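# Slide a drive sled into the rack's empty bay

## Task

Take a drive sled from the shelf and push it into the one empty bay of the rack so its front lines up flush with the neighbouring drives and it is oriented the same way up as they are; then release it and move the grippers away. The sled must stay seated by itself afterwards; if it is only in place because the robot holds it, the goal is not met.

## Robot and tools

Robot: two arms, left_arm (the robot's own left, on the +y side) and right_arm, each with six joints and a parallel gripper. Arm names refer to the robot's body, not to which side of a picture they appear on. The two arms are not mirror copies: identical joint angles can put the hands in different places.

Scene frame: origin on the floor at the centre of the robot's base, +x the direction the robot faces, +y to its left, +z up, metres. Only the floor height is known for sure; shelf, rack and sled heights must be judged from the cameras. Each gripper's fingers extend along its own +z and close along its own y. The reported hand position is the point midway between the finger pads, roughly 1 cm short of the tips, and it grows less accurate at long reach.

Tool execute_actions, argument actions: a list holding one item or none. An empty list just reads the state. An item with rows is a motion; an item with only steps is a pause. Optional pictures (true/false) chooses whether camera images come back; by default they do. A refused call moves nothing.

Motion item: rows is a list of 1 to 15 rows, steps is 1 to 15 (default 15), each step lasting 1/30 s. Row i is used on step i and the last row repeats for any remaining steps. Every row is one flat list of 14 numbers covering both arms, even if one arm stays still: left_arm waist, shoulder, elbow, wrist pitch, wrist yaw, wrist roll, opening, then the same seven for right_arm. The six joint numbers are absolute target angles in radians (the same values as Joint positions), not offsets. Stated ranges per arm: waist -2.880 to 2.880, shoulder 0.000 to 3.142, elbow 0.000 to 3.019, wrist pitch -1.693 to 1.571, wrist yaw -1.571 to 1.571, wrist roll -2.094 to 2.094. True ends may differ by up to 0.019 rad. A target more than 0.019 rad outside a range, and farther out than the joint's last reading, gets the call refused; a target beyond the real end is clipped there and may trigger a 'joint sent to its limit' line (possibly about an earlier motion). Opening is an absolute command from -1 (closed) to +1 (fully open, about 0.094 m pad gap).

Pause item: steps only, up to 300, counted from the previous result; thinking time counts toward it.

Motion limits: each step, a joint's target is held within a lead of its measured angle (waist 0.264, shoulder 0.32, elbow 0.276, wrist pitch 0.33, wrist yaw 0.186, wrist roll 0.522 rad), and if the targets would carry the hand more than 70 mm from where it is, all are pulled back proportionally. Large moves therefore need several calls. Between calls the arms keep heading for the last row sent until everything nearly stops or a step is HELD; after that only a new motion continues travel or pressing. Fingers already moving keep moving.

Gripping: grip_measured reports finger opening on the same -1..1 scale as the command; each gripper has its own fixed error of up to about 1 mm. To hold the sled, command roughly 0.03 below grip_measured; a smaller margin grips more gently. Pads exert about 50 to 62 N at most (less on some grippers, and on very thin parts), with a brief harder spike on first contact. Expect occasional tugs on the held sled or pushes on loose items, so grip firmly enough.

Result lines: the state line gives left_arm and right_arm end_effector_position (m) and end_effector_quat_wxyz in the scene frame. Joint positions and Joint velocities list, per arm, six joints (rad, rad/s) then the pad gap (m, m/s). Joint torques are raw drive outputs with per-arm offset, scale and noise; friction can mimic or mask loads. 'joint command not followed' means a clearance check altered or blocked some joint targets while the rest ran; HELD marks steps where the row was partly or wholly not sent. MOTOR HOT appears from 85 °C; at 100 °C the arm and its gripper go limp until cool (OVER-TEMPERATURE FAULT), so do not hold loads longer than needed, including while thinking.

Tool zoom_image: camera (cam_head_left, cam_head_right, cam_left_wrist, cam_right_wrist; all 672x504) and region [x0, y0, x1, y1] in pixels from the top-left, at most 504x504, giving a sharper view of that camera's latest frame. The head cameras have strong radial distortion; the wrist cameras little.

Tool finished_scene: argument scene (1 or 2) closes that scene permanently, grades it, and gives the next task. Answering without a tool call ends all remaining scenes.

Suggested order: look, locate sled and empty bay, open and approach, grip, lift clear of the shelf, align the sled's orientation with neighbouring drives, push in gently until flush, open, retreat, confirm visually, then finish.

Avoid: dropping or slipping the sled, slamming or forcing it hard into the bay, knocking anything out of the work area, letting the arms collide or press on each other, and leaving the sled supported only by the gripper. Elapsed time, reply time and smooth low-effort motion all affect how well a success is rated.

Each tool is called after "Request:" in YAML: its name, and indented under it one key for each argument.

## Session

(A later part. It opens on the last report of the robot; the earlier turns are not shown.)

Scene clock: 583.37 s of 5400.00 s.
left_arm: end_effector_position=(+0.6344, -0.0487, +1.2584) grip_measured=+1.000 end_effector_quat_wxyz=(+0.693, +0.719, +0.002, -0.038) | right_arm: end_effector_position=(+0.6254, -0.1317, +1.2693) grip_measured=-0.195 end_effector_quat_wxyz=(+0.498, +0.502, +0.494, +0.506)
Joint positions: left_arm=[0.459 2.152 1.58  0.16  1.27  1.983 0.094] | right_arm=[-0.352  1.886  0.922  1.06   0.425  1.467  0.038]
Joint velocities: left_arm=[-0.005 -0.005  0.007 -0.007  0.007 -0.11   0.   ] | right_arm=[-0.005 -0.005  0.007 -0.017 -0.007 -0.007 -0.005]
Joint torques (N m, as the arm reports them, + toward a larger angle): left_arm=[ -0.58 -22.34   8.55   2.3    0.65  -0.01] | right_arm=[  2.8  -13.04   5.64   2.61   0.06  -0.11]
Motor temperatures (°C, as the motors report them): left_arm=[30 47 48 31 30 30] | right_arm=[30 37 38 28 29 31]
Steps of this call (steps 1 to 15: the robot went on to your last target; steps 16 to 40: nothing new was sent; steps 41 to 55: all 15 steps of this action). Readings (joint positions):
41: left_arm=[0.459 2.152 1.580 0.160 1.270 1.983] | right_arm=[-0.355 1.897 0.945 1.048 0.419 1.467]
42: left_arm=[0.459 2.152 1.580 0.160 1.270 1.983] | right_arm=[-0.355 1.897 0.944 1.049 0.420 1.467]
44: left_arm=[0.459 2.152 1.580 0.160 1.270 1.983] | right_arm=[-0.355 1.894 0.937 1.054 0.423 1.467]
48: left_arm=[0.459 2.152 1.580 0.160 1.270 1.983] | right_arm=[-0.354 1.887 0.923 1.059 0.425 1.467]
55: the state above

Request:
execute_actions:
  actions:
    - {"rows": [[0.463,2.125,1.594,0.184,1.2745,1.998,1.0,-0.369,1.9039,0.9740,1.0439,0.4191,1.475,-0.2],[0.463,2.125,1.594,0.184,1.2745,1.998,1.0,-0.370,1.9060,0.9787,1.0413,0.4179,1.475,-0.2],[0.463,2.125,1.594,0.184,1.2745,1.998,1.0,-0.3712,1.9081,0.9835,1.0386,0.4167,1.475,-0.2],[0.463,2.125,1.594,0.184,1.2745,1.998,1.0,-0.3725,1.9102,0.9882,1.0360,0.4155,1.475,-0.2],[0.463,2.125,1.594,0.184,1.2745,1.998,1.0,-0.3738,1.9123,0.9929,1.0334,0.4143,1.475,-0.2],[0.463,2.125,1.594,0.184,1.2745,1.998,1.0,-0.3751,1.9144,0.9976,1.0308,0.4130,1.475,-0.2],[0.463,2.125,1.594,0.184,1.2745,1.998,1.0,-0.3763,1.9164,1.0023,1.0282,0.4118,1.475,-0.2],[0.463,2.125,1.594,0.184,1.2745,1.998,1.0,-0.3776,1.9185,1.0070,1.0255,0.4106,1.475,-0.2],[0.463,2.125,1.594,0.184,1.2745,1.998,1.0,-0.3789,1.9206,1.0117,1.0229,0.4094,1.475,-0.2],[0.463,2.125,1.594,0.184,1.2745,1.998,1.0,-0.3802,1.9227,1.0164,1.0203,0.4082,1.475,-0.2],[0.463,2.125,1.594,0.184,1.2745,1.998,1.0,-0.3814,1.9248,1.0211,1.0177,0.4070,1.475,-0.2],[0.463,2.125,1.594,0.184,1.2745,1.998,1.0,-0.3827,1.9268,1.0258,1.0150,0.4058,1.475,-0.2],[0.463,2.125,1.594,0.184,1.2745,1.998,1.0,-0.3840,1.9289,1.0305,1.0124,0.4046,1.475,-0.2],[0.463,2.125,1.594,0.184,1.2745,1.998,1.0,-0.3853,1.9310,1.0352,1.0098,0.4033,1.475,-0.2],[0.463,2.125,1.594,0.184,1.2745,1.998,1.0,-0.3866,1.9331,1.0399,1.0072,0.4021,1.475,-0.2]], "steps": 15}
  pictures: true

Scene clock: 588.27 s of 5400.00 s.
left_arm: end_effector_position=(+0.6344, -0.0487, +1.2584) grip_measured=+1.000 end_effector_quat_wxyz=(+0.693, +0.719, +0.002, -0.038) | right_arm: end_effector_position=(+0.6461, -0.1286, +1.2758) grip_measured=-0.197 end_effector_quat_wxyz=(+0.499, +0.499, +0.492, +0.510)
Joint positions: left_arm=[0.459 2.152 1.58  0.16  1.27  1.983 0.094] | right_arm=[-0.364  1.907  0.984  1.028  0.406  1.467  0.038]
Joint velocities: left_arm=[-0.005 -0.015  0.017 -0.002 -0.081  0.051  0.   ] | right_arm=[-0.054  0.044  0.115 -0.051 -0.081 -0.051  0.001]
Joint torques (N m, as the arm reports them, + toward a larger angle): left_arm=[ -1.36 -22.83   8.65   2.5    0.67   0.01] | right_arm=[ -0.49 -10.94   9.96   0.82  -0.17  -0.11]
Motor temperatures (°C, as the motors report them): left_arm=[30 47 48 31 30 30] | right_arm=[31 37 37 29 29 31]
Steps of this call (steps 1 to 15: the robot went on to your last target; steps 16 to 90: nothing new was sent; then 1.40 s passed at rest; steps 91 to 105: all 15 steps of this action). Readings (joint positions):
91: left_arm=[0.459 2.152 1.580 0.160 1.270 1.983] | right_arm=[-0.352 1.886 0.923 1.060 0.424 1.467]
92: left_arm=[0.459 2.152 1.580 0.160 1.270 1.983] | right_arm=[-0.352 1.887 0.924 1.059 0.423 1.467]
94: left_arm=[0.459 2.152 1.580 0.160 1.270 1.983] | right_arm=[-0.353 1.888 0.930 1.055 0.420 1.467]
98: left_arm=[0.459 2.152 1.580 0.160 1.270 1.983] | right_arm=[-0.355 1.894 0.952 1.046 0.415 1.467]
105: the state above

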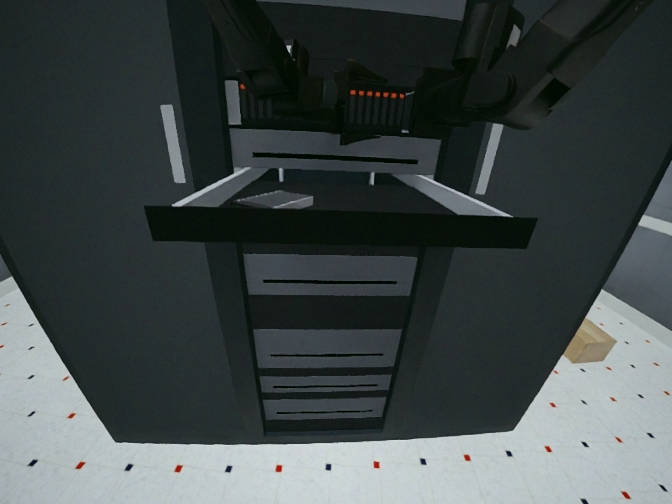

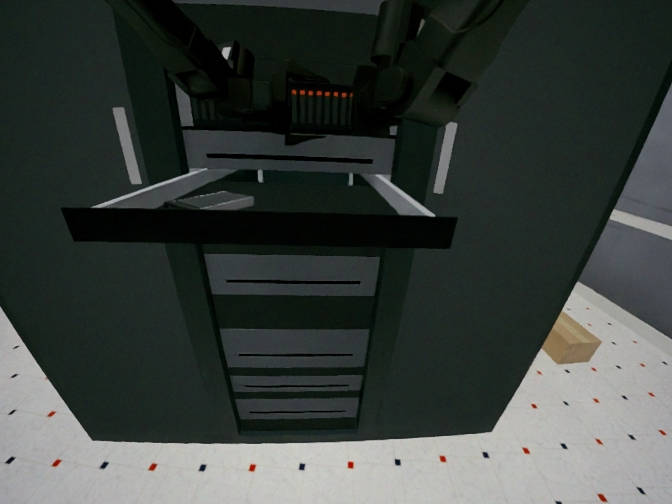

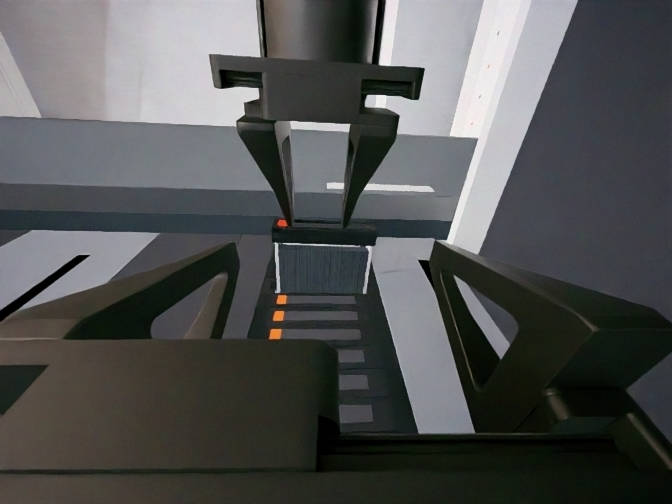

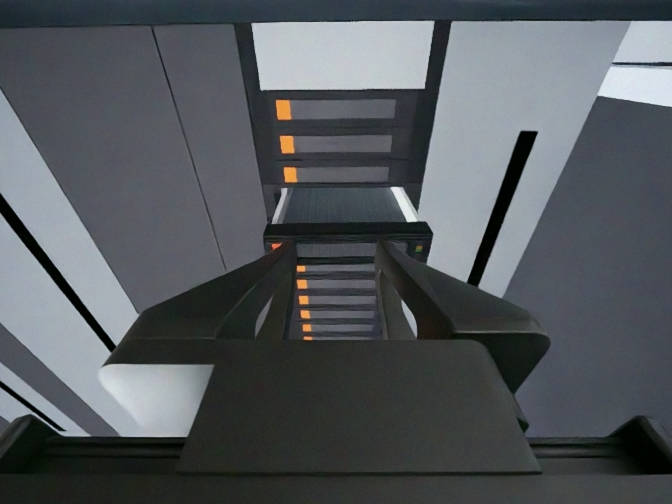

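Request:
execute_actions:
  actions:
    - {"rows": [[0.463,2.125,1.594,0.184,1.2745,1.998,1.0,-0.3877,1.9354,1.0437,1.0047,0.4011,1.475,-0.2],[0.463,2.125,1.594,0.184,1.2745,1.998,1.0,-0.3887,1.9378,1.0476,1.0023,0.4002,1.475,-0.2],[0.463,2.125,1.594,0.184,1.2745,1.998,1.0,-0.3898,1.9401,1.0514,0.9998,0.3992,1.475,-0.2],[0.463,2.125,1.594,0.184,1.2745,1.998,1.0,-0.3908,1.9424,1.0553,0.9974,0.3982,1.475,-0.2],[0.463,2.125,1.594,0.184,1.2745,1.998,1.0,-0.3919,1.9448,1.0591,0.9949,0.3972,1.475,-0.2],[0.463,2.125,1.594,0.184,1.2745,1.998,1.0,-0.3930,1.9471,1.0629,0.9924,0.3963,1.475,-0.2],[0.463,2.125,1.594,0.184,1.2745,1.998,1.0,-0.3940,1.9494,1.0668,0.9900,0.3953,1.475,-0.2],[0.463,2.125,1.594,0.184,1.2745,1.998,1.0,-0.3951,1.9517,1.0706,0.9875,0.3943,1.475,-0.2],[0.463,2.125,1.594,0.184,1.2745,1.998,1.0,-0.3961,1.9541,1.0745,0.9851,0.3934,1.475,-0.2],[0.463,2.125,1.594,0.184,1.2745,1.998,1.0,-0.3972,1.9564,1.0783,0.9826,0.3924,1.475,-0.2],[0.463,2.125,1.594,0.184,1.2745,1.998,1.0,-0.3983,1.9587,1.0821,0.9801,0.3914,1.475,-0.2],[0.463,2.125,1.594,0.184,1.2745,1.998,1.0,-0.3993,1.9611,1.0860,0.9777,0.3905,1.475,-0.2],[0.463,2.125,1.594,0.184,1.2745,1.998,1.0,-0.4004,1.9634,1.0898,0.9752,0.3895,1.475,-0.2],[0.463,2.125,1.594,0.184,1.2745,1.998,1.0,-0.4014,1.9657,1.0937,0.9728,0.3885,1.475,-0.2],[0.463,2.125,1.594,0.184,1.2745,1.998,1.0,-0.4025,1.9680,1.0975,0.9703,0.3875,1.475,-0.2]], "steps": 15}
  pictures: false

Scene clock: 590.63 s of 5400.00 s.
left_arm: end_effector_position=(+0.6344, -0.0487, +1.2584) grip_measured=+1.000 end_effector_quat_wxyz=(+0.693, +0.719, +0.002, -0.038) | right_arm: end_effector_position=(+0.6666, -0.1292, +1.2705) grip_measured=-0.197 end_effector_quat_wxyz=(+0.498, +0.500, +0.496, +0.506)
Joint positions: left_arm=[0.459 2.152 1.58  0.16  1.27  1.983 0.094] | right_arm=[-0.381  1.941  1.043  0.992  0.392  1.467  0.038]
Joint velocities: left_arm=[-0.005  0.015 -0.007 -0.012 -0.007  0.051  0.   ] | right_arm=[-0.044  0.063  0.076 -0.061 -0.037 -0.007  0.001]
Joint torques (N m, as the arm reports them, + toward a larger angle): left_arm=[ -1.05 -22.98   8.56   2.41   0.64  -0.02] | right_arm=[ -0.69 -11.93  10.11   0.95  -0.19  -0.11]
Motor temperatures (°C, as the motors report them): left_arm=[30 47 48 31 30 30] | right_arm=[31 37 37 28 29 31]
Steps of this call (steps 1 to 15: the robot went on to your last target; steps 16 to 56: nothing new was sent; steps 57 to 71: all 15 steps of this action). Readings (joint positions):
57: left_arm=[0.459 2.152 1.580 0.160 1.270 1.983] | right_arm=[-0.366 1.911 0.994 1.024 0.404 1.467]
58: left_arm=[0.459 2.152 1.580 0.160 1.270 1.983] | right_arm=[-0.366 1.911 0.994 1.024 0.404 1.467]
60: left_arm=[0.459 2.152 1.580 0.160 1.270 1.983] | right_arm=[-0.367 1.913 0.999 1.019 0.402 1.467]
64: left_arm=[0.459 2.152 1.580 0.160 1.270 1.983] | right_arm=[-0.371 1.923 1.016 1.010 0.398 1.467]
71: the state above

Request:
execute_actions:
  actions:
    - {"rows": [[0.463,2.125,1.594,0.184,1.2745,1.998,1.0,-0.4033,1.9697,1.1010,0.9685,0.3867,1.475,-0.2],[0.463,2.125,1.594,0.184,1.2745,1.998,1.0,-0.4042,1.9714,1.1046,0.9666,0.3858,1.475,-0.2],[0.463,2.125,1.594,0.184,1.2745,1.998,1.0,-0.4050,1.9731,1.1081,0.9648,0.3850,1.475,-0.2],[0.463,2.125,1.594,0.184,1.2745,1.998,1.0,-0.4059,1.9748,1.1117,0.9630,0.3841,1.475,-0.2],[0.463,2.125,1.594,0.184,1.2745,1.998,1.0,-0.4067,1.9765,1.1152,0.9611,0.3833,1.475,-0.2],[0.463,2.125,1.594,0.184,1.2745,1.998,1.0,-0.4075,1.9782,1.1187,0.9593,0.3825,1.475,-0.2],[0.463,2.125,1.594,0.184,1.2745,1.998,1.0,-0.4084,1.9799,1.1223,0.9575,0.3816,1.475,-0.2],[0.463,2.125,1.594,0.184,1.2745,1.998,1.0,-0.4092,1.9817,1.1258,0.9556,0.3808,1.475,-0.2],[0.463,2.125,1.594,0.184,1.2745,1.998,1.0,-0.4101,1.9834,1.1294,0.9538,0.3799,1.475,-0.2],[0.463,2.125,1.594,0.184,1.2745,1.998,1.0,-0.4109,1.9851,1.1329,0.9520,0.3791,1.475,-0.2],[0.463,2.125,1.594,0.184,1.2745,1.998,1.0,-0.4117,1.9868,1.1364,0.9501,0.3783,1.475,-0.2],[0.463,2.125,1.594,0.184,1.2745,1.998,1.0,-0.4126,1.9885,1.1400,0.9483,0.3774,1.475,-0.2],[0.463,2.125,1.594,0.184,1.2745,1.998,1.0,-0.4134,1.9902,1.1435,0.9465,0.3766,1.475,-0.2],[0.463,2.125,1.594,0.184,1.2745,1.998,1.0,-0.4143,1.9919,1.1471,0.9446,0.3757,1.475,-0.2],[0.463,2.125,1.594,0.184,1.2745,1.998,1.0,-0.4151,1.9936,1.1506,0.9428,0.3749,1.475,-0.2]], "steps": 15}
  pictures: false

Request:
execute_actions:
  actions:
    - {"steps": 8}
  pictures: true

Scene clock: 593.70 s of 5400.00 s.
left_arm: end_effector_position=(+0.6344, -0.0487, +1.2584) grip_measured=+1.000 end_effector_quat_wxyz=(+0.693, +0.719, +0.002, -0.038) | right_arm: end_effector_position=(+0.6842, -0.1294, +1.2684) grip_measured=-0.197 end_effector_quat_wxyz=(+0.497, +0.500, +0.498, +0.504)
Joint positions: left_arm=[0.459 2.152 1.58  0.16  1.27  1.983 0.094] | right_arm=[-0.394  1.968  1.094  0.962  0.379  1.467  0.038]
Joint velocities: left_arm=[-0.005  0.005 -0.002  0.002 -0.051 -0.007  0.   ] | right_arm=[-0.024  0.044  0.11  -0.051 -0.022  0.081 -0.   ]
Joint torques (N m, as the arm reports them, + toward a larger angle): left_arm=[ -0.64 -22.77   8.6    2.25   0.64  -0.03] | right_arm=[ -0.36 -12.15  10.39   0.98  -0.2   -0.11]
Motor temperatures (°C, as the motors report them): left_arm=[30 47 48 31 30 30] | right_arm=[30 37 38 28 29 31]
Steps of this call (steps 1 to 15: the robot went on to your last target; steps 16 to 77: nothing new was sent; steps 78 to 92: all 15 steps of this action). Readings (joint positions):
78: left_arm=[0.459 2.152 1.580 0.160 1.270 1.983] | right_arm=[-0.384 1.948 1.050 0.987 0.390 1.467]
79: left_arm=[0.459 2.152 1.580 0.160 1.270 1.983] | right_arm=[-0.384 1.948 1.050 0.986 0.390 1.467]
81: left_arm=[0.459 2.152 1.580 0.160 1.270 1.983] | right_arm=[-0.384 1.949 1.054 0.982 0.389 1.467]
85: left_arm=[0.459 2.152 1.580 0.160 1.270 1.983] | right_arm=[-0.387 1.956 1.069 0.975 0.385 1.467]
92: the state above

Scene clock: 593.97 s of 5400.00 s.
left_arm: end_effector_position=(+0.6344, -0.0487, +1.2584) grip_measured=+1.000 end_effector_quat_wxyz=(+0.693, +0.719, +0.002, -0.038) | right_arm: end_effector_position=(+0.6868, -0.1298, +1.2682) grip_measured=-0.197 end_effector_quat_wxyz=(+0.498, +0.501, +0.498, +0.504)
Joint positions: left_arm=[0.459 2.152 1.58  0.16  1.27  1.983 0.094] | right_arm=[-0.396  1.972  1.102  0.959  0.378  1.467  0.038]
Joint velocities: left_arm=[-0.024 -0.005 -0.012 -0.007 -0.022 -0.037  0.   ] | right_arm=[-0.015 -0.015 -0.007  0.002 -0.007 -0.037 -0.   ]
Joint torques (N m, as the arm reports them, + toward a larger angle): left_arm=[ -1.06 -22.41   8.61   2.35   0.65   0.02] | right_arm=[ -0.51 -12.36  10.29   0.93  -0.18  -0.11]
Motor temperatures (°C, as the motors report them): left_arm=[30 47 48 31 30 30] | right_arm=[30 37 38 28 29 31]
Steps of this call (steps 1 to 8: the robot went on to your last target). Readings (joint positions):
1: left_arm=[0.459 2.152 1.580 0.160 1.270 1.983] | right_arm=[-0.395 1.970 1.097 0.961 0.378 1.467]
2: left_arm=[0.459 2.152 1.580 0.160 1.270 1.983] | right_arm=[-0.395 1.971 1.100 0.959 0.378 1.467]
4: left_arm=[0.459 2.152 1.580 0.160 1.270 1.983] | right_arm=[-0.396 1.972 1.102 0.959 0.378 1.467]
8: the state above

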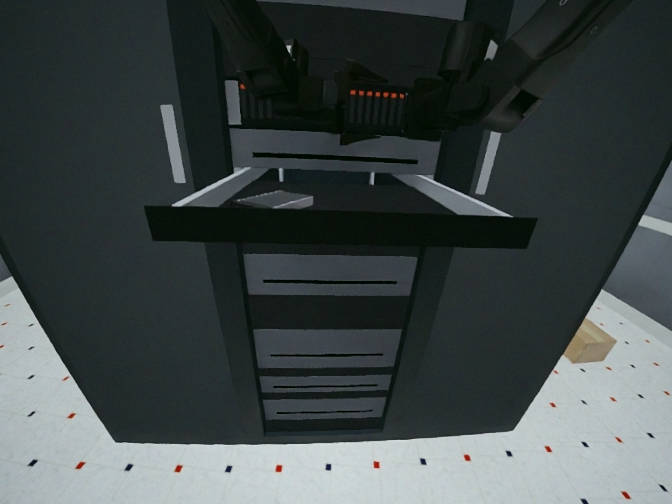

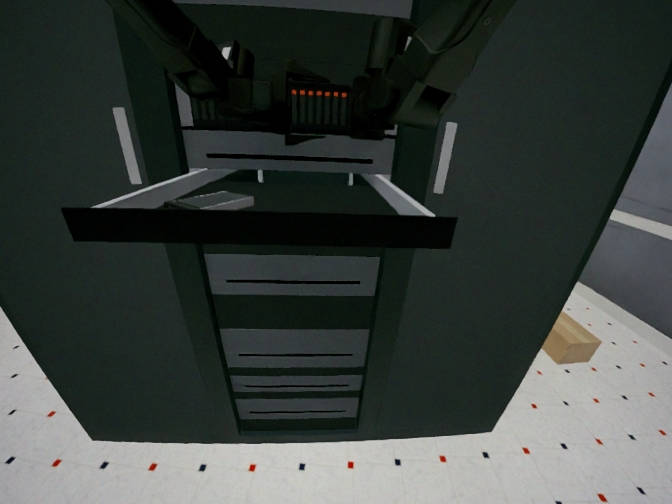

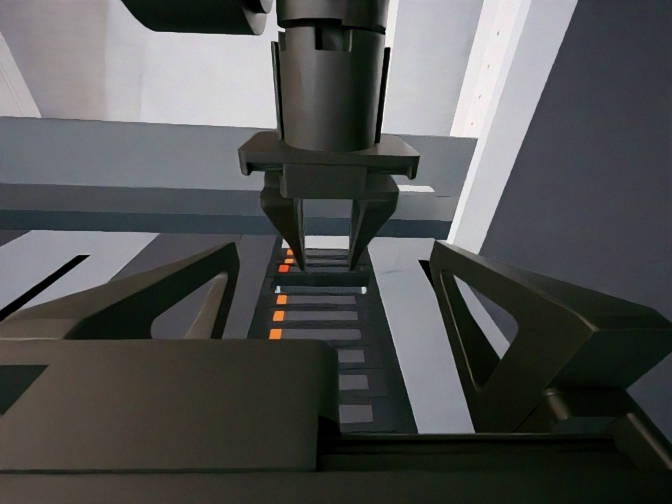

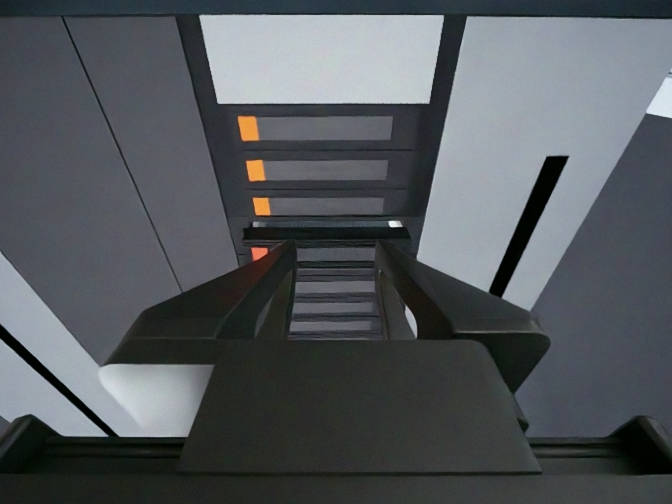

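Request:
execute_actions:
  actions:
    - {"rows": [[0.463,2.125,1.594,0.184,1.2745,1.998,1.0,-0.4157,1.9951,1.1538,0.9413,0.3742,1.475,-0.2],[0.463,2.125,1.594,0.184,1.2745,1.998,1.0,-0.4163,1.9966,1.1570,0.9398,0.3736,1.475,-0.2],[0.463,2.125,1.594,0.184,1.2745,1.998,1.0,-0.4169,1.9981,1.1603,0.9383,0.3729,1.475,-0.2],[0.463,2.125,1.594,0.184,1.2745,1.998,1.0,-0.4175,1.9997,1.1635,0.9368,0.3722,1.475,-0.2],[0.463,2.125,1.594,0.184,1.2745,1.998,1.0,-0.4181,2.0012,1.1667,0.9353,0.3716,1.475,-0.2],[0.463,2.125,1.594,0.184,1.2745,1.998,1.0,-0.4187,2.0027,1.1699,0.9338,0.3709,1.475,-0.2],[0.463,2.125,1.594,0.184,1.2745,1.998,1.0,-0.4193,2.0042,1.1731,0.9323,0.3702,1.475,-0.2],[0.463,2.125,1.594,0.184,1.2745,1.998,1.0,-0.4199,2.0057,1.1764,0.9309,0.3696,1.475,-0.2],[0.463,2.125,1.594,0.184,1.2745,1.998,1.0,-0.4205,2.0072,1.1796,0.9294,0.3689,1.475,-0.2],[0.463,2.125,1.594,0.184,1.2745,1.998,1.0,-0.4211,2.0087,1.1828,0.9279,0.3682,1.475,-0.2],[0.463,2.125,1.594,0.184,1.2745,1.998,1.0,-0.4217,2.0102,1.1860,0.9264,0.3676,1.475,-0.2],[0.463,2.125,1.594,0.184,1.2745,1.998,1.0,-0.4223,2.0118,1.1892,0.9249,0.3669,1.475,-0.2],[0.463,2.125,1.594,0.184,1.2745,1.998,1.0,-0.4229,2.0133,1.1925,0.9234,0.3662,1.475,-0.2],[0.463,2.125,1.594,0.184,1.2745,1.998,1.0,-0.4235,2.0148,1.1957,0.9219,0.3656,1.475,-0.2],[0.463,2.125,1.594,0.184,1.2745,1.998,1.0,-0.4241,2.0163,1.1989,0.9204,0.3649,1.475,-0.2]], "steps": 15}
  pictures: false

Request:
execute_actions:
  actions:
    - {"steps": 8}
  pictures: true

Request:
zoom_image:
  camera: "cam_left_wrist"
  region: [255, 235, 395, 325]

Scene clock: 596.63 s of 5400.00 s.
left_arm: end_effector_position=(+0.6344, -0.0487, +1.2584) grip_measured=+1.000 end_effector_quat_wxyz=(+0.693, +0.719, +0.002, -0.038) | right_arm: end_effector_position=(+0.6996, -0.1288, +1.2685) grip_measured=-0.197 end_effector_quat_wxyz=(+0.498, +0.500, +0.498, +0.505)
Joint positions: left_arm=[0.459 2.152 1.58  0.16  1.27  1.983 0.094] | right_arm=[-0.403  1.991  1.142  0.939  0.369  1.467  0.038]
Joint velocities: left_arm=[-0.015  0.015  0.002 -0.002  0.022 -0.037  0.   ] | right_arm=[-0.015  0.034  0.095 -0.046  0.007  0.007  0.001]
Joint torques (N m, as the arm reports them, + toward a larger angle): left_arm=[ -0.84 -22.67   8.5    2.42   0.62   0.01] | right_arm=[ -0.52 -12.61  10.68   0.98  -0.21  -0.11]
Motor temperatures (°C, as the motors report them): left_arm=[30 47 47 31 30 30] | right_arm=[30 37 38 28 29 31]
Steps of this call (steps 1 to 15: the robot went on to your last target; steps 16 to 65: nothing new was sent; steps 66 to 80: all 15 steps of this action). Readings (joint positions):
66: left_arm=[0.459 2.152 1.580 0.160 1.270 1.983] | right_arm=[-0.396 1.972 1.102 0.959 0.378 1.467]
67: left_arm=[0.459 2.152 1.580 0.160 1.270 1.983] | right_arm=[-0.396 1.972 1.102 0.958 0.377 1.467]
69: left_arm=[0.459 2.152 1.580 0.160 1.270 1.983] | right_arm=[-0.396 1.973 1.105 0.956 0.377 1.467]
73: left_arm=[0.459 2.152 1.580 0.160 1.270 1.983] | right_arm=[-0.398 1.980 1.119 0.950 0.374 1.467]
80: the state above

Scene clock: 596.90 s of 5400.00 s.
left_arm: end_effector_position=(+0.6344, -0.0487, +1.2584) grip_measured=+1.000 end_effector_quat_wxyz=(+0.693, +0.719, +0.002, -0.038) | right_arm: end_effector_position=(+0.7019, -0.1290, +1.2686) grip_measured=-0.197 end_effector_quat_wxyz=(+0.498, +0.500, +0.498, +0.505)
Joint positions: left_arm=[0.459 2.152 1.58  0.16  1.27  1.983 0.094] | right_arm=[-0.405  1.995  1.149  0.936  0.368  1.467  0.038]
Joint velocities: left_arm=[-0.005 -0.015  0.002  0.002 -0.066  0.051  0.   ] | right_arm=[-0.005 -0.005 -0.007  0.012 -0.037  0.007  0.   ]
Joint torques (N m, as the arm reports them, + toward a larger angle): left_arm=[ -0.48 -22.5    8.68   2.35   0.63   0.01] | right_arm=[ -0.48 -12.92  10.53   0.97  -0.2   -0.11]
Motor temperatures (°C, as the motors report them): left_arm=[30 47 47 31 30 30] | right_arm=[30 37 38 28 29 31]
Steps of this call (steps 1 to 8: the robot went on to your last target). Readings (joint positions):
1: left_arm=[0.459 2.152 1.580 0.160 1.270 1.983] | right_arm=[-0.404 1.993 1.145 0.938 0.369 1.467]
2: left_arm=[0.459 2.152 1.580 0.160 1.270 1.983] | right_arm=[-0.405 1.994 1.147 0.937 0.369 1.467]
4: left_arm=[0.459 2.152 1.580 0.160 1.270 1.983] | right_arm=[-0.405 1.995 1.149 0.936 0.368 1.467]
8: the state above

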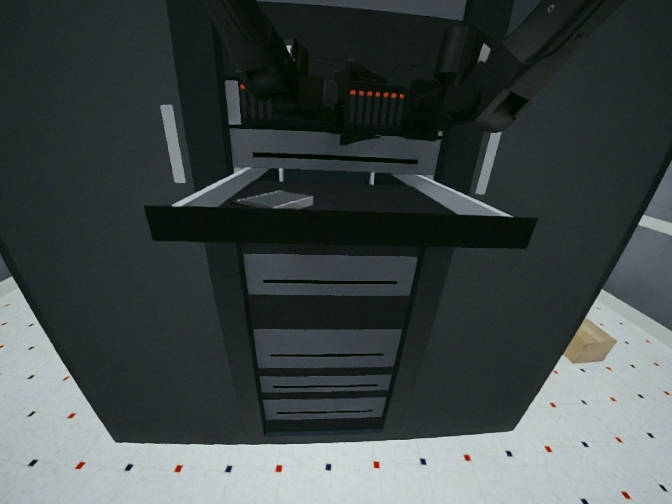

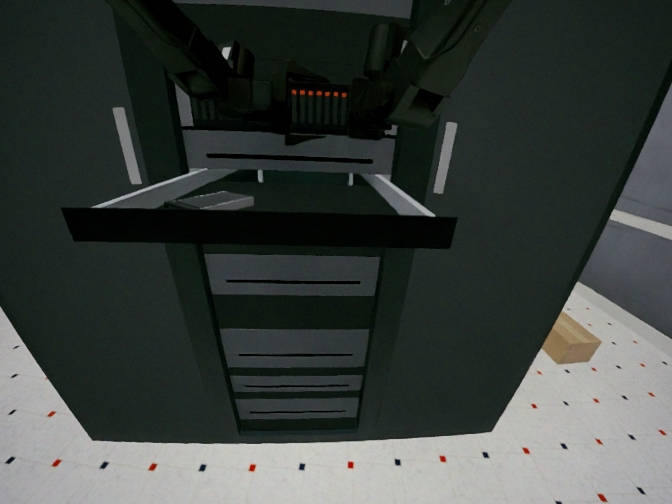

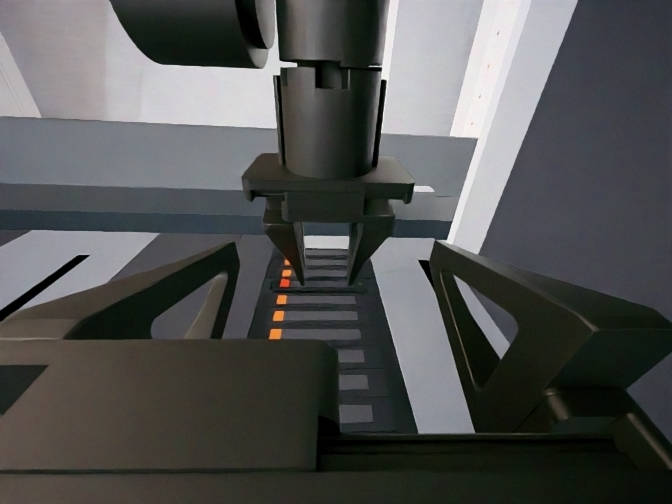

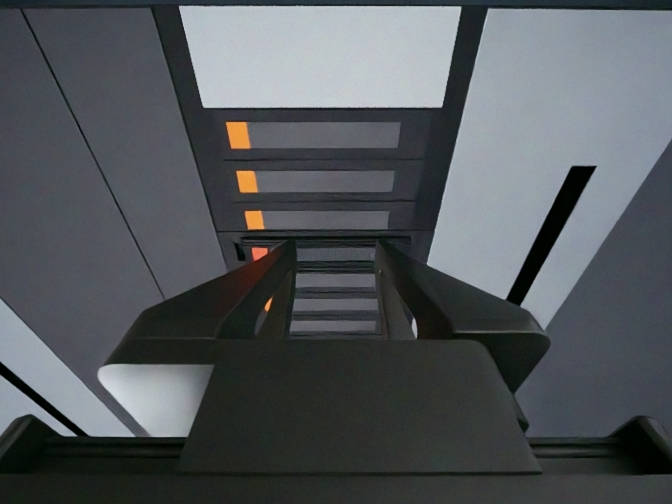

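Region (255, 235, 395, 325) of cam_left_wrist's 672x504 image, scaled by 3.600, with more detail than that image has; it fills the top 324 rows of this view, and the rest is white.

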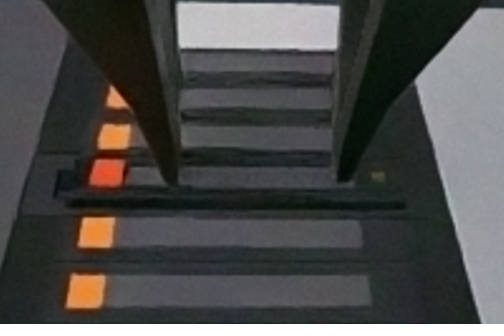

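Request:
execute_actions:
  actions:
    - {"rows": [[0.463,2.125,1.594,0.184,1.2745,1.998,1.0,-0.4247,2.0178,1.2019,0.9189,0.3643,1.475,-0.2],[0.463,2.125,1.594,0.184,1.2745,1.998,1.0,-0.4253,2.0192,1.2049,0.9174,0.3637,1.475,-0.2],[0.463,2.125,1.594,0.184,1.2745,1.998,1.0,-0.4259,2.0207,1.2080,0.9159,0.3631,1.475,-0.2],[0.463,2.125,1.594,0.184,1.2745,1.998,1.0,-0.4265,2.0221,1.2110,0.9144,0.3625,1.475,-0.2],[0.463,2.125,1.594,0.184,1.2745,1.998,1.0,-0.4271,2.0236,1.2140,0.9129,0.3619,1.475,-0.2]], "steps": 13}
  pictures: true

Request:
zoom_image:
  camera: "cam_left_wrist"
  region: [255, 235, 395, 325]

Scene clock: 598.33 s of 5400.00 s.
left_arm: end_effector_position=(+0.6344, -0.0487, +1.2584) grip_measured=+1.000 end_effector_quat_wxyz=(+0.693, +0.719, +0.002, -0.038) | right_arm: end_effector_position=(+0.7052, -0.1284, +1.2686) grip_measured=-0.197 end_effector_quat_wxyz=(+0.498, +0.500, +0.498, +0.505)
Joint positions: left_arm=[0.459 2.152 1.58  0.16  1.27  1.983 0.094] | right_arm=[-0.406  2.     1.159  0.93   0.365  1.467  0.038]
Joint velocities: left_arm=[-0.005 -0.015  0.002  0.017 -0.022 -0.066  0.   ] | right_arm=[-0.005 -0.005  0.012 -0.012 -0.022  0.022 -0.   ]
Joint torques (N m, as the arm reports them, + toward a larger angle): left_arm=[ -0.85 -22.75   8.59   2.45   0.68  -0.01] | right_arm=[ -0.49 -12.8   10.94   0.91  -0.21  -0.11]
Motor temperatures (°C, as the motors report them): left_arm=[30 47 47 31 30 30] | right_arm=[30 37 38 28 29 31]
Steps of this call (steps 1 to 15: the robot went on to your last target; steps 16 to 30: nothing new was sent; steps 31 to 43: all 13 steps of this action). Readings (joint positions):
31: left_arm=[0.459 2.152 1.580 0.160 1.270 1.983] | right_arm=[-0.405 1.995 1.149 0.936 0.368 1.467]
32: left_arm=[0.459 2.152 1.580 0.160 1.270 1.983] | right_arm=[-0.405 1.995 1.149 0.935 0.368 1.467]
34: left_arm=[0.459 2.152 1.580 0.160 1.270 1.983] | right_arm=[-0.405 1.996 1.152 0.933 0.367 1.467]
38: left_arm=[0.459 2.152 1.580 0.160 1.270 1.983] | right_arm=[-0.406 2.000 1.159 0.930 0.365 1.467]
43: the state above

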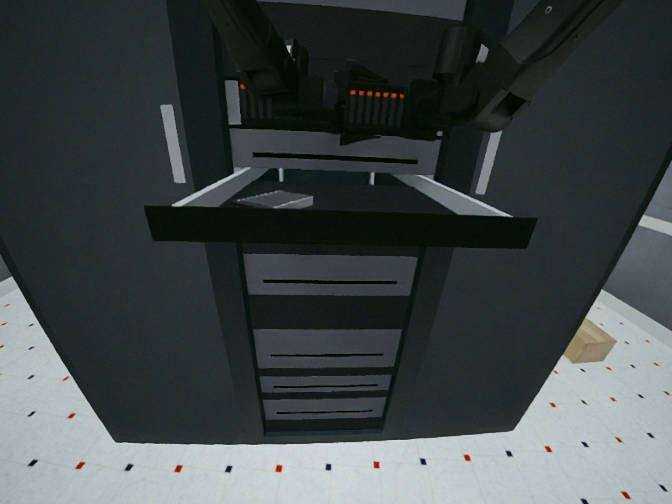

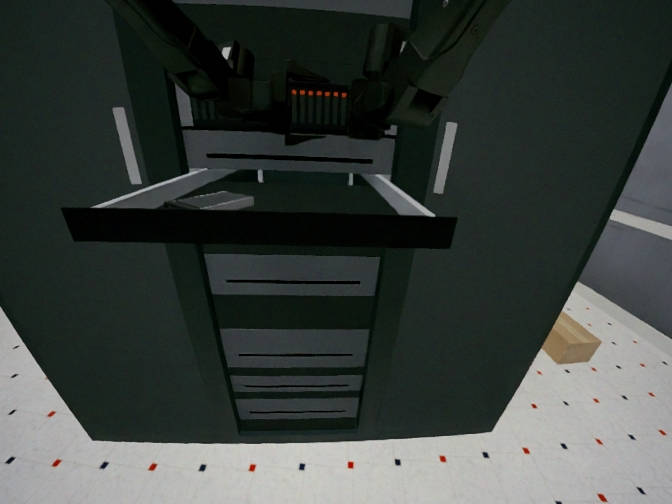

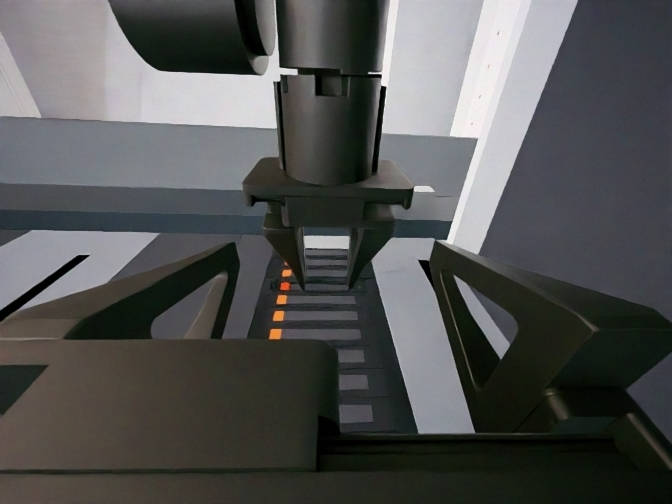

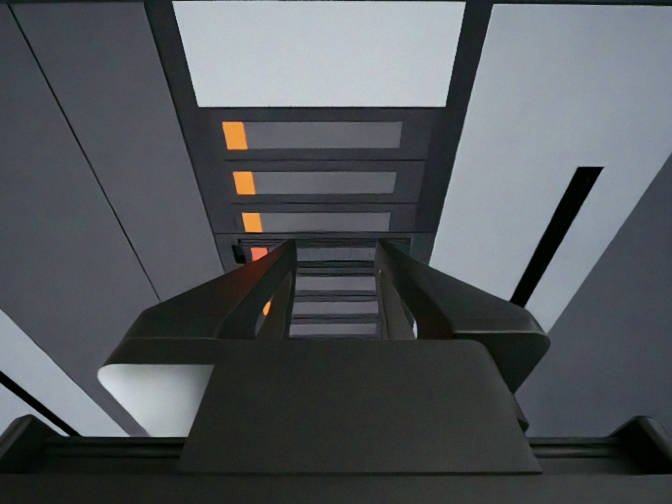

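Region (255, 235, 395, 325) of cam_left_wrist's 672x504 image, scaled by 3.600, with more detail than that image has; it fills the top 324 rows of this view, and the rest is white.

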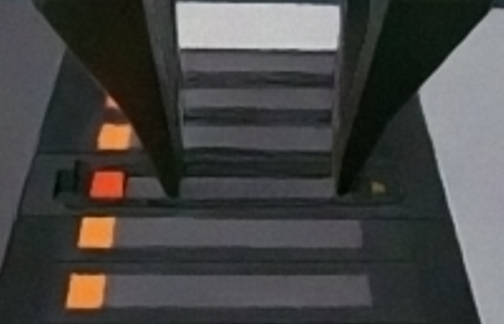

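Request:
execute_actions:
  actions:
    - {"rows": [[0.463,2.125,1.594,0.184,1.2745,1.998,1.0,-0.429,2.028,1.224,0.908,0.360,1.475,-0.2]], "steps": 8}
  pictures: false

Scene clock: 599.53 s of 5400.00 s.
left_arm: end_effector_position=(+0.6344, -0.0487, +1.2584) grip_measured=+1.000 end_effector_quat_wxyz=(+0.693, +0.719, +0.002, -0.038) | right_arm: end_effector_position=(+0.7053, -0.1284, +1.2685) grip_measured=-0.197 end_effector_quat_wxyz=(+0.498, +0.500, +0.498, +0.504)
Joint positions: left_arm=[0.459 2.152 1.58  0.16  1.27  1.983 0.094] | right_arm=[-0.406  2.     1.16   0.929  0.365  1.467  0.038]
Joint velocities: left_arm=[-0.005 -0.015  0.012  0.007  0.037  0.022  0.   ] | right_arm=[-0.005  0.015  0.007  0.002 -0.007 -0.037 -0.001]
Joint torques (N m, as the arm reports them, + toward a larger angle): left_arm=[ -1.11 -22.93   8.54   2.22   0.63   0.01] | right_arm=[ -0.72 -12.53  11.59   0.76  -0.27  -0.11]
Motor temperatures (°C, as the motors report them): left_arm=[30 47 47 31 30 30] | right_arm=[30 37 38 28 29 31]
Steps of this call (steps 1 to 15: the robot went on to your last target; steps 16 to 28: nothing new was sent; steps 29 to 36: all 8 steps of this action). Readings (joint positions):
29: left_arm=[0.459 2.152 1.580 0.160 1.270 1.983] | right_arm=[-0.406 2.000 1.159 0.929 0.365 1.467]
30: left_arm=[0.459 2.152 1.580 0.160 1.270 1.983] | right_arm=[-0.406 2.000 1.160 0.929 0.365 1.467]
32: left_arm=[0.459 2.152 1.580 0.160 1.270 1.983] | right_arm=[-0.406 2.000 1.160 0.929 0.365 1.467]
36: the state above

Request:
execute_actions:
  actions:
    - {"rows": [[0.47,2.11,1.56,0.20,1.2745,1.998,1.0,-0.40,1.975,1.13,0.965,0.372,1.475,-0.2],[0.48,2.09,1.52,0.22,1.2745,1.998,1.0,-0.39,1.96,1.10,0.98,0.38,1.475,-0.2],[0.49,2.07,1.48,0.24,1.2745,1.998,1.0,-0.385,1.945,1.07,0.995,0.388,1.475,-0.2],[0.50,2.05,1.44,0.26,1.2745,1.998,1.0,-0.38,1.93,1.04,1.01,0.396,1.475,-0.2],[0.51,2.03,1.40,0.28,1.2745,1.998,1.0,-0.375,1.915,1.01,1.025,0.404,1.475,-0.2],[0.52,2.01,1.36,0.30,1.2745,1.998,1.0,-0.37,1.90,0.98,1.04,0.412,1.475,-0.2],[0.53,1.99,1.32,0.32,1.2745,1.998,1.0,-0.365,1.885,0.95,1.055,0.42,1.475,-0.2],[0.54,1.97,1.28,0.34,1.2745,1.998,1.0,-0.36,1.87,0.92,1.07,0.428,1.475,-0.2],[0.55,1.95,1.24,0.36,1.2745,1.998,1.0,-0.36,1.855,0.89,1.085,0.436,1.475,-0.2],[0.56,1.93,1.20,0.38,1.2745,1.998,1.0,-0.36,1.84,0.86,1.10,0.44,1.475,-0.2]], "steps": 15}
  pictures: true

Scene clock: 601.70 s of 5400.00 s.
left_arm: end_effector_position=(+0.5687, +0.0483, +1.2473) grip_measured=+1.000 end_effector_quat_wxyz=(+0.691, +0.721, +0.047, -0.003) | right_arm: end_effector_position=(+0.6096, -0.1539, +1.2671) grip_measured=-0.197 end_effector_quat_wxyz=(+0.504, +0.511, +0.491, +0.493)
Joint positions: left_arm=[0.575 1.946 1.186 0.346 1.273 1.984 0.094] | right_arm=[-0.371  1.848  0.858  1.074  0.438  1.467  0.038]
Joint velocities: left_arm=[ 0.122 -0.015 -0.002  0.125  0.051  0.051  0.   ] | right_arm=[ 0.015 -0.044 -0.007  0.071 -0.007 -0.022 -0.001]
Joint torques (N m, as the arm reports them, + toward a larger angle): left_arm=[ -1.92 -19.02   7.69   2.51   0.53  -0.01] | right_arm=[  1.98 -11.75   6.19   2.48   0.04  -0.11]
Motor temperatures (°C, as the motors report them): left_arm=[30 47 47 31 30 30] | right_arm=[30 37 38 28 29 31]
Steps of this call (steps 1 to 15: the robot went on to your last target; steps 16 to 50: nothing new was sent; steps 51 to 65: all 15 steps of this action). Readings (joint positions):
51: left_arm=[0.459 2.150 1.576 0.163 1.270 1.983] | right_arm=[-0.406 1.999 1.157 0.931 0.366 1.467]
52: left_arm=[0.459 2.145 1.564 0.172 1.270 1.983] | right_arm=[-0.406 1.996 1.148 0.938 0.370 1.467]
54: left_arm=[0.464 2.119 1.507 0.201 1.270 1.983] | right_arm=[-0.405 1.979 1.107 0.959 0.384 1.467]
58: left_arm=[0.495 2.037 1.342 0.272 1.271 1.984] | right_arm=[-0.395 1.921 0.978 1.014 0.418 1.467]
65: the state above

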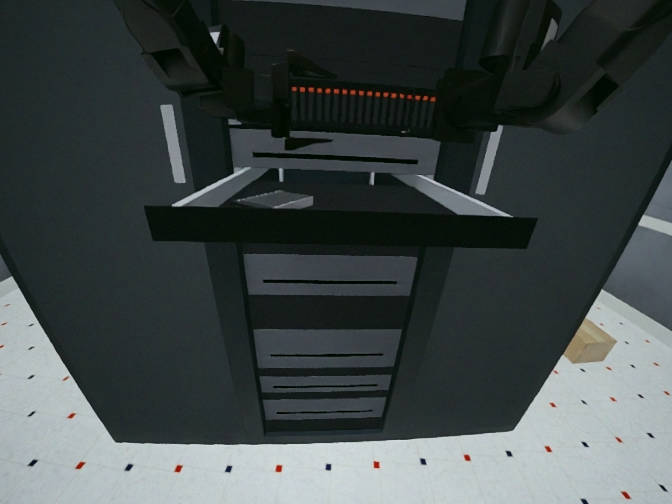

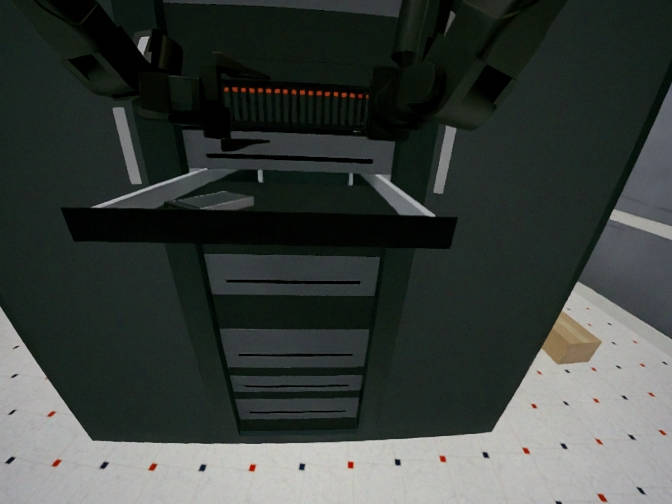

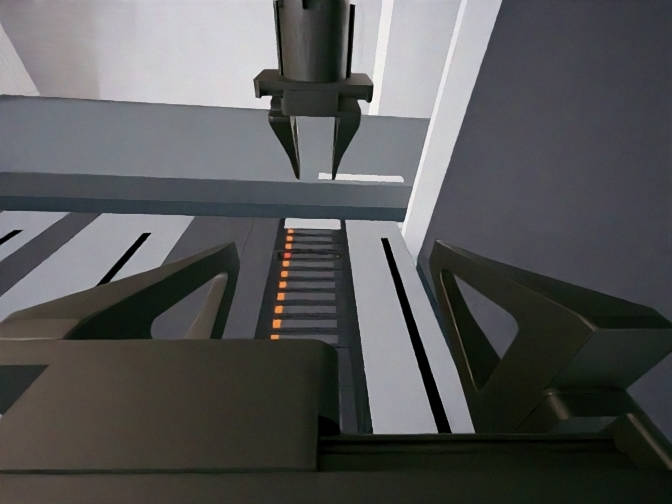

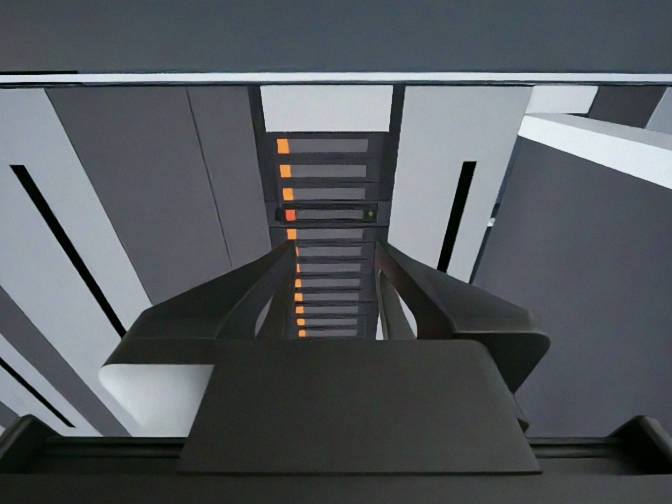

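The sled is seated and both arms are clear.

Request:
finished_scene:
  scene: 1

The scene is finished: the task was done.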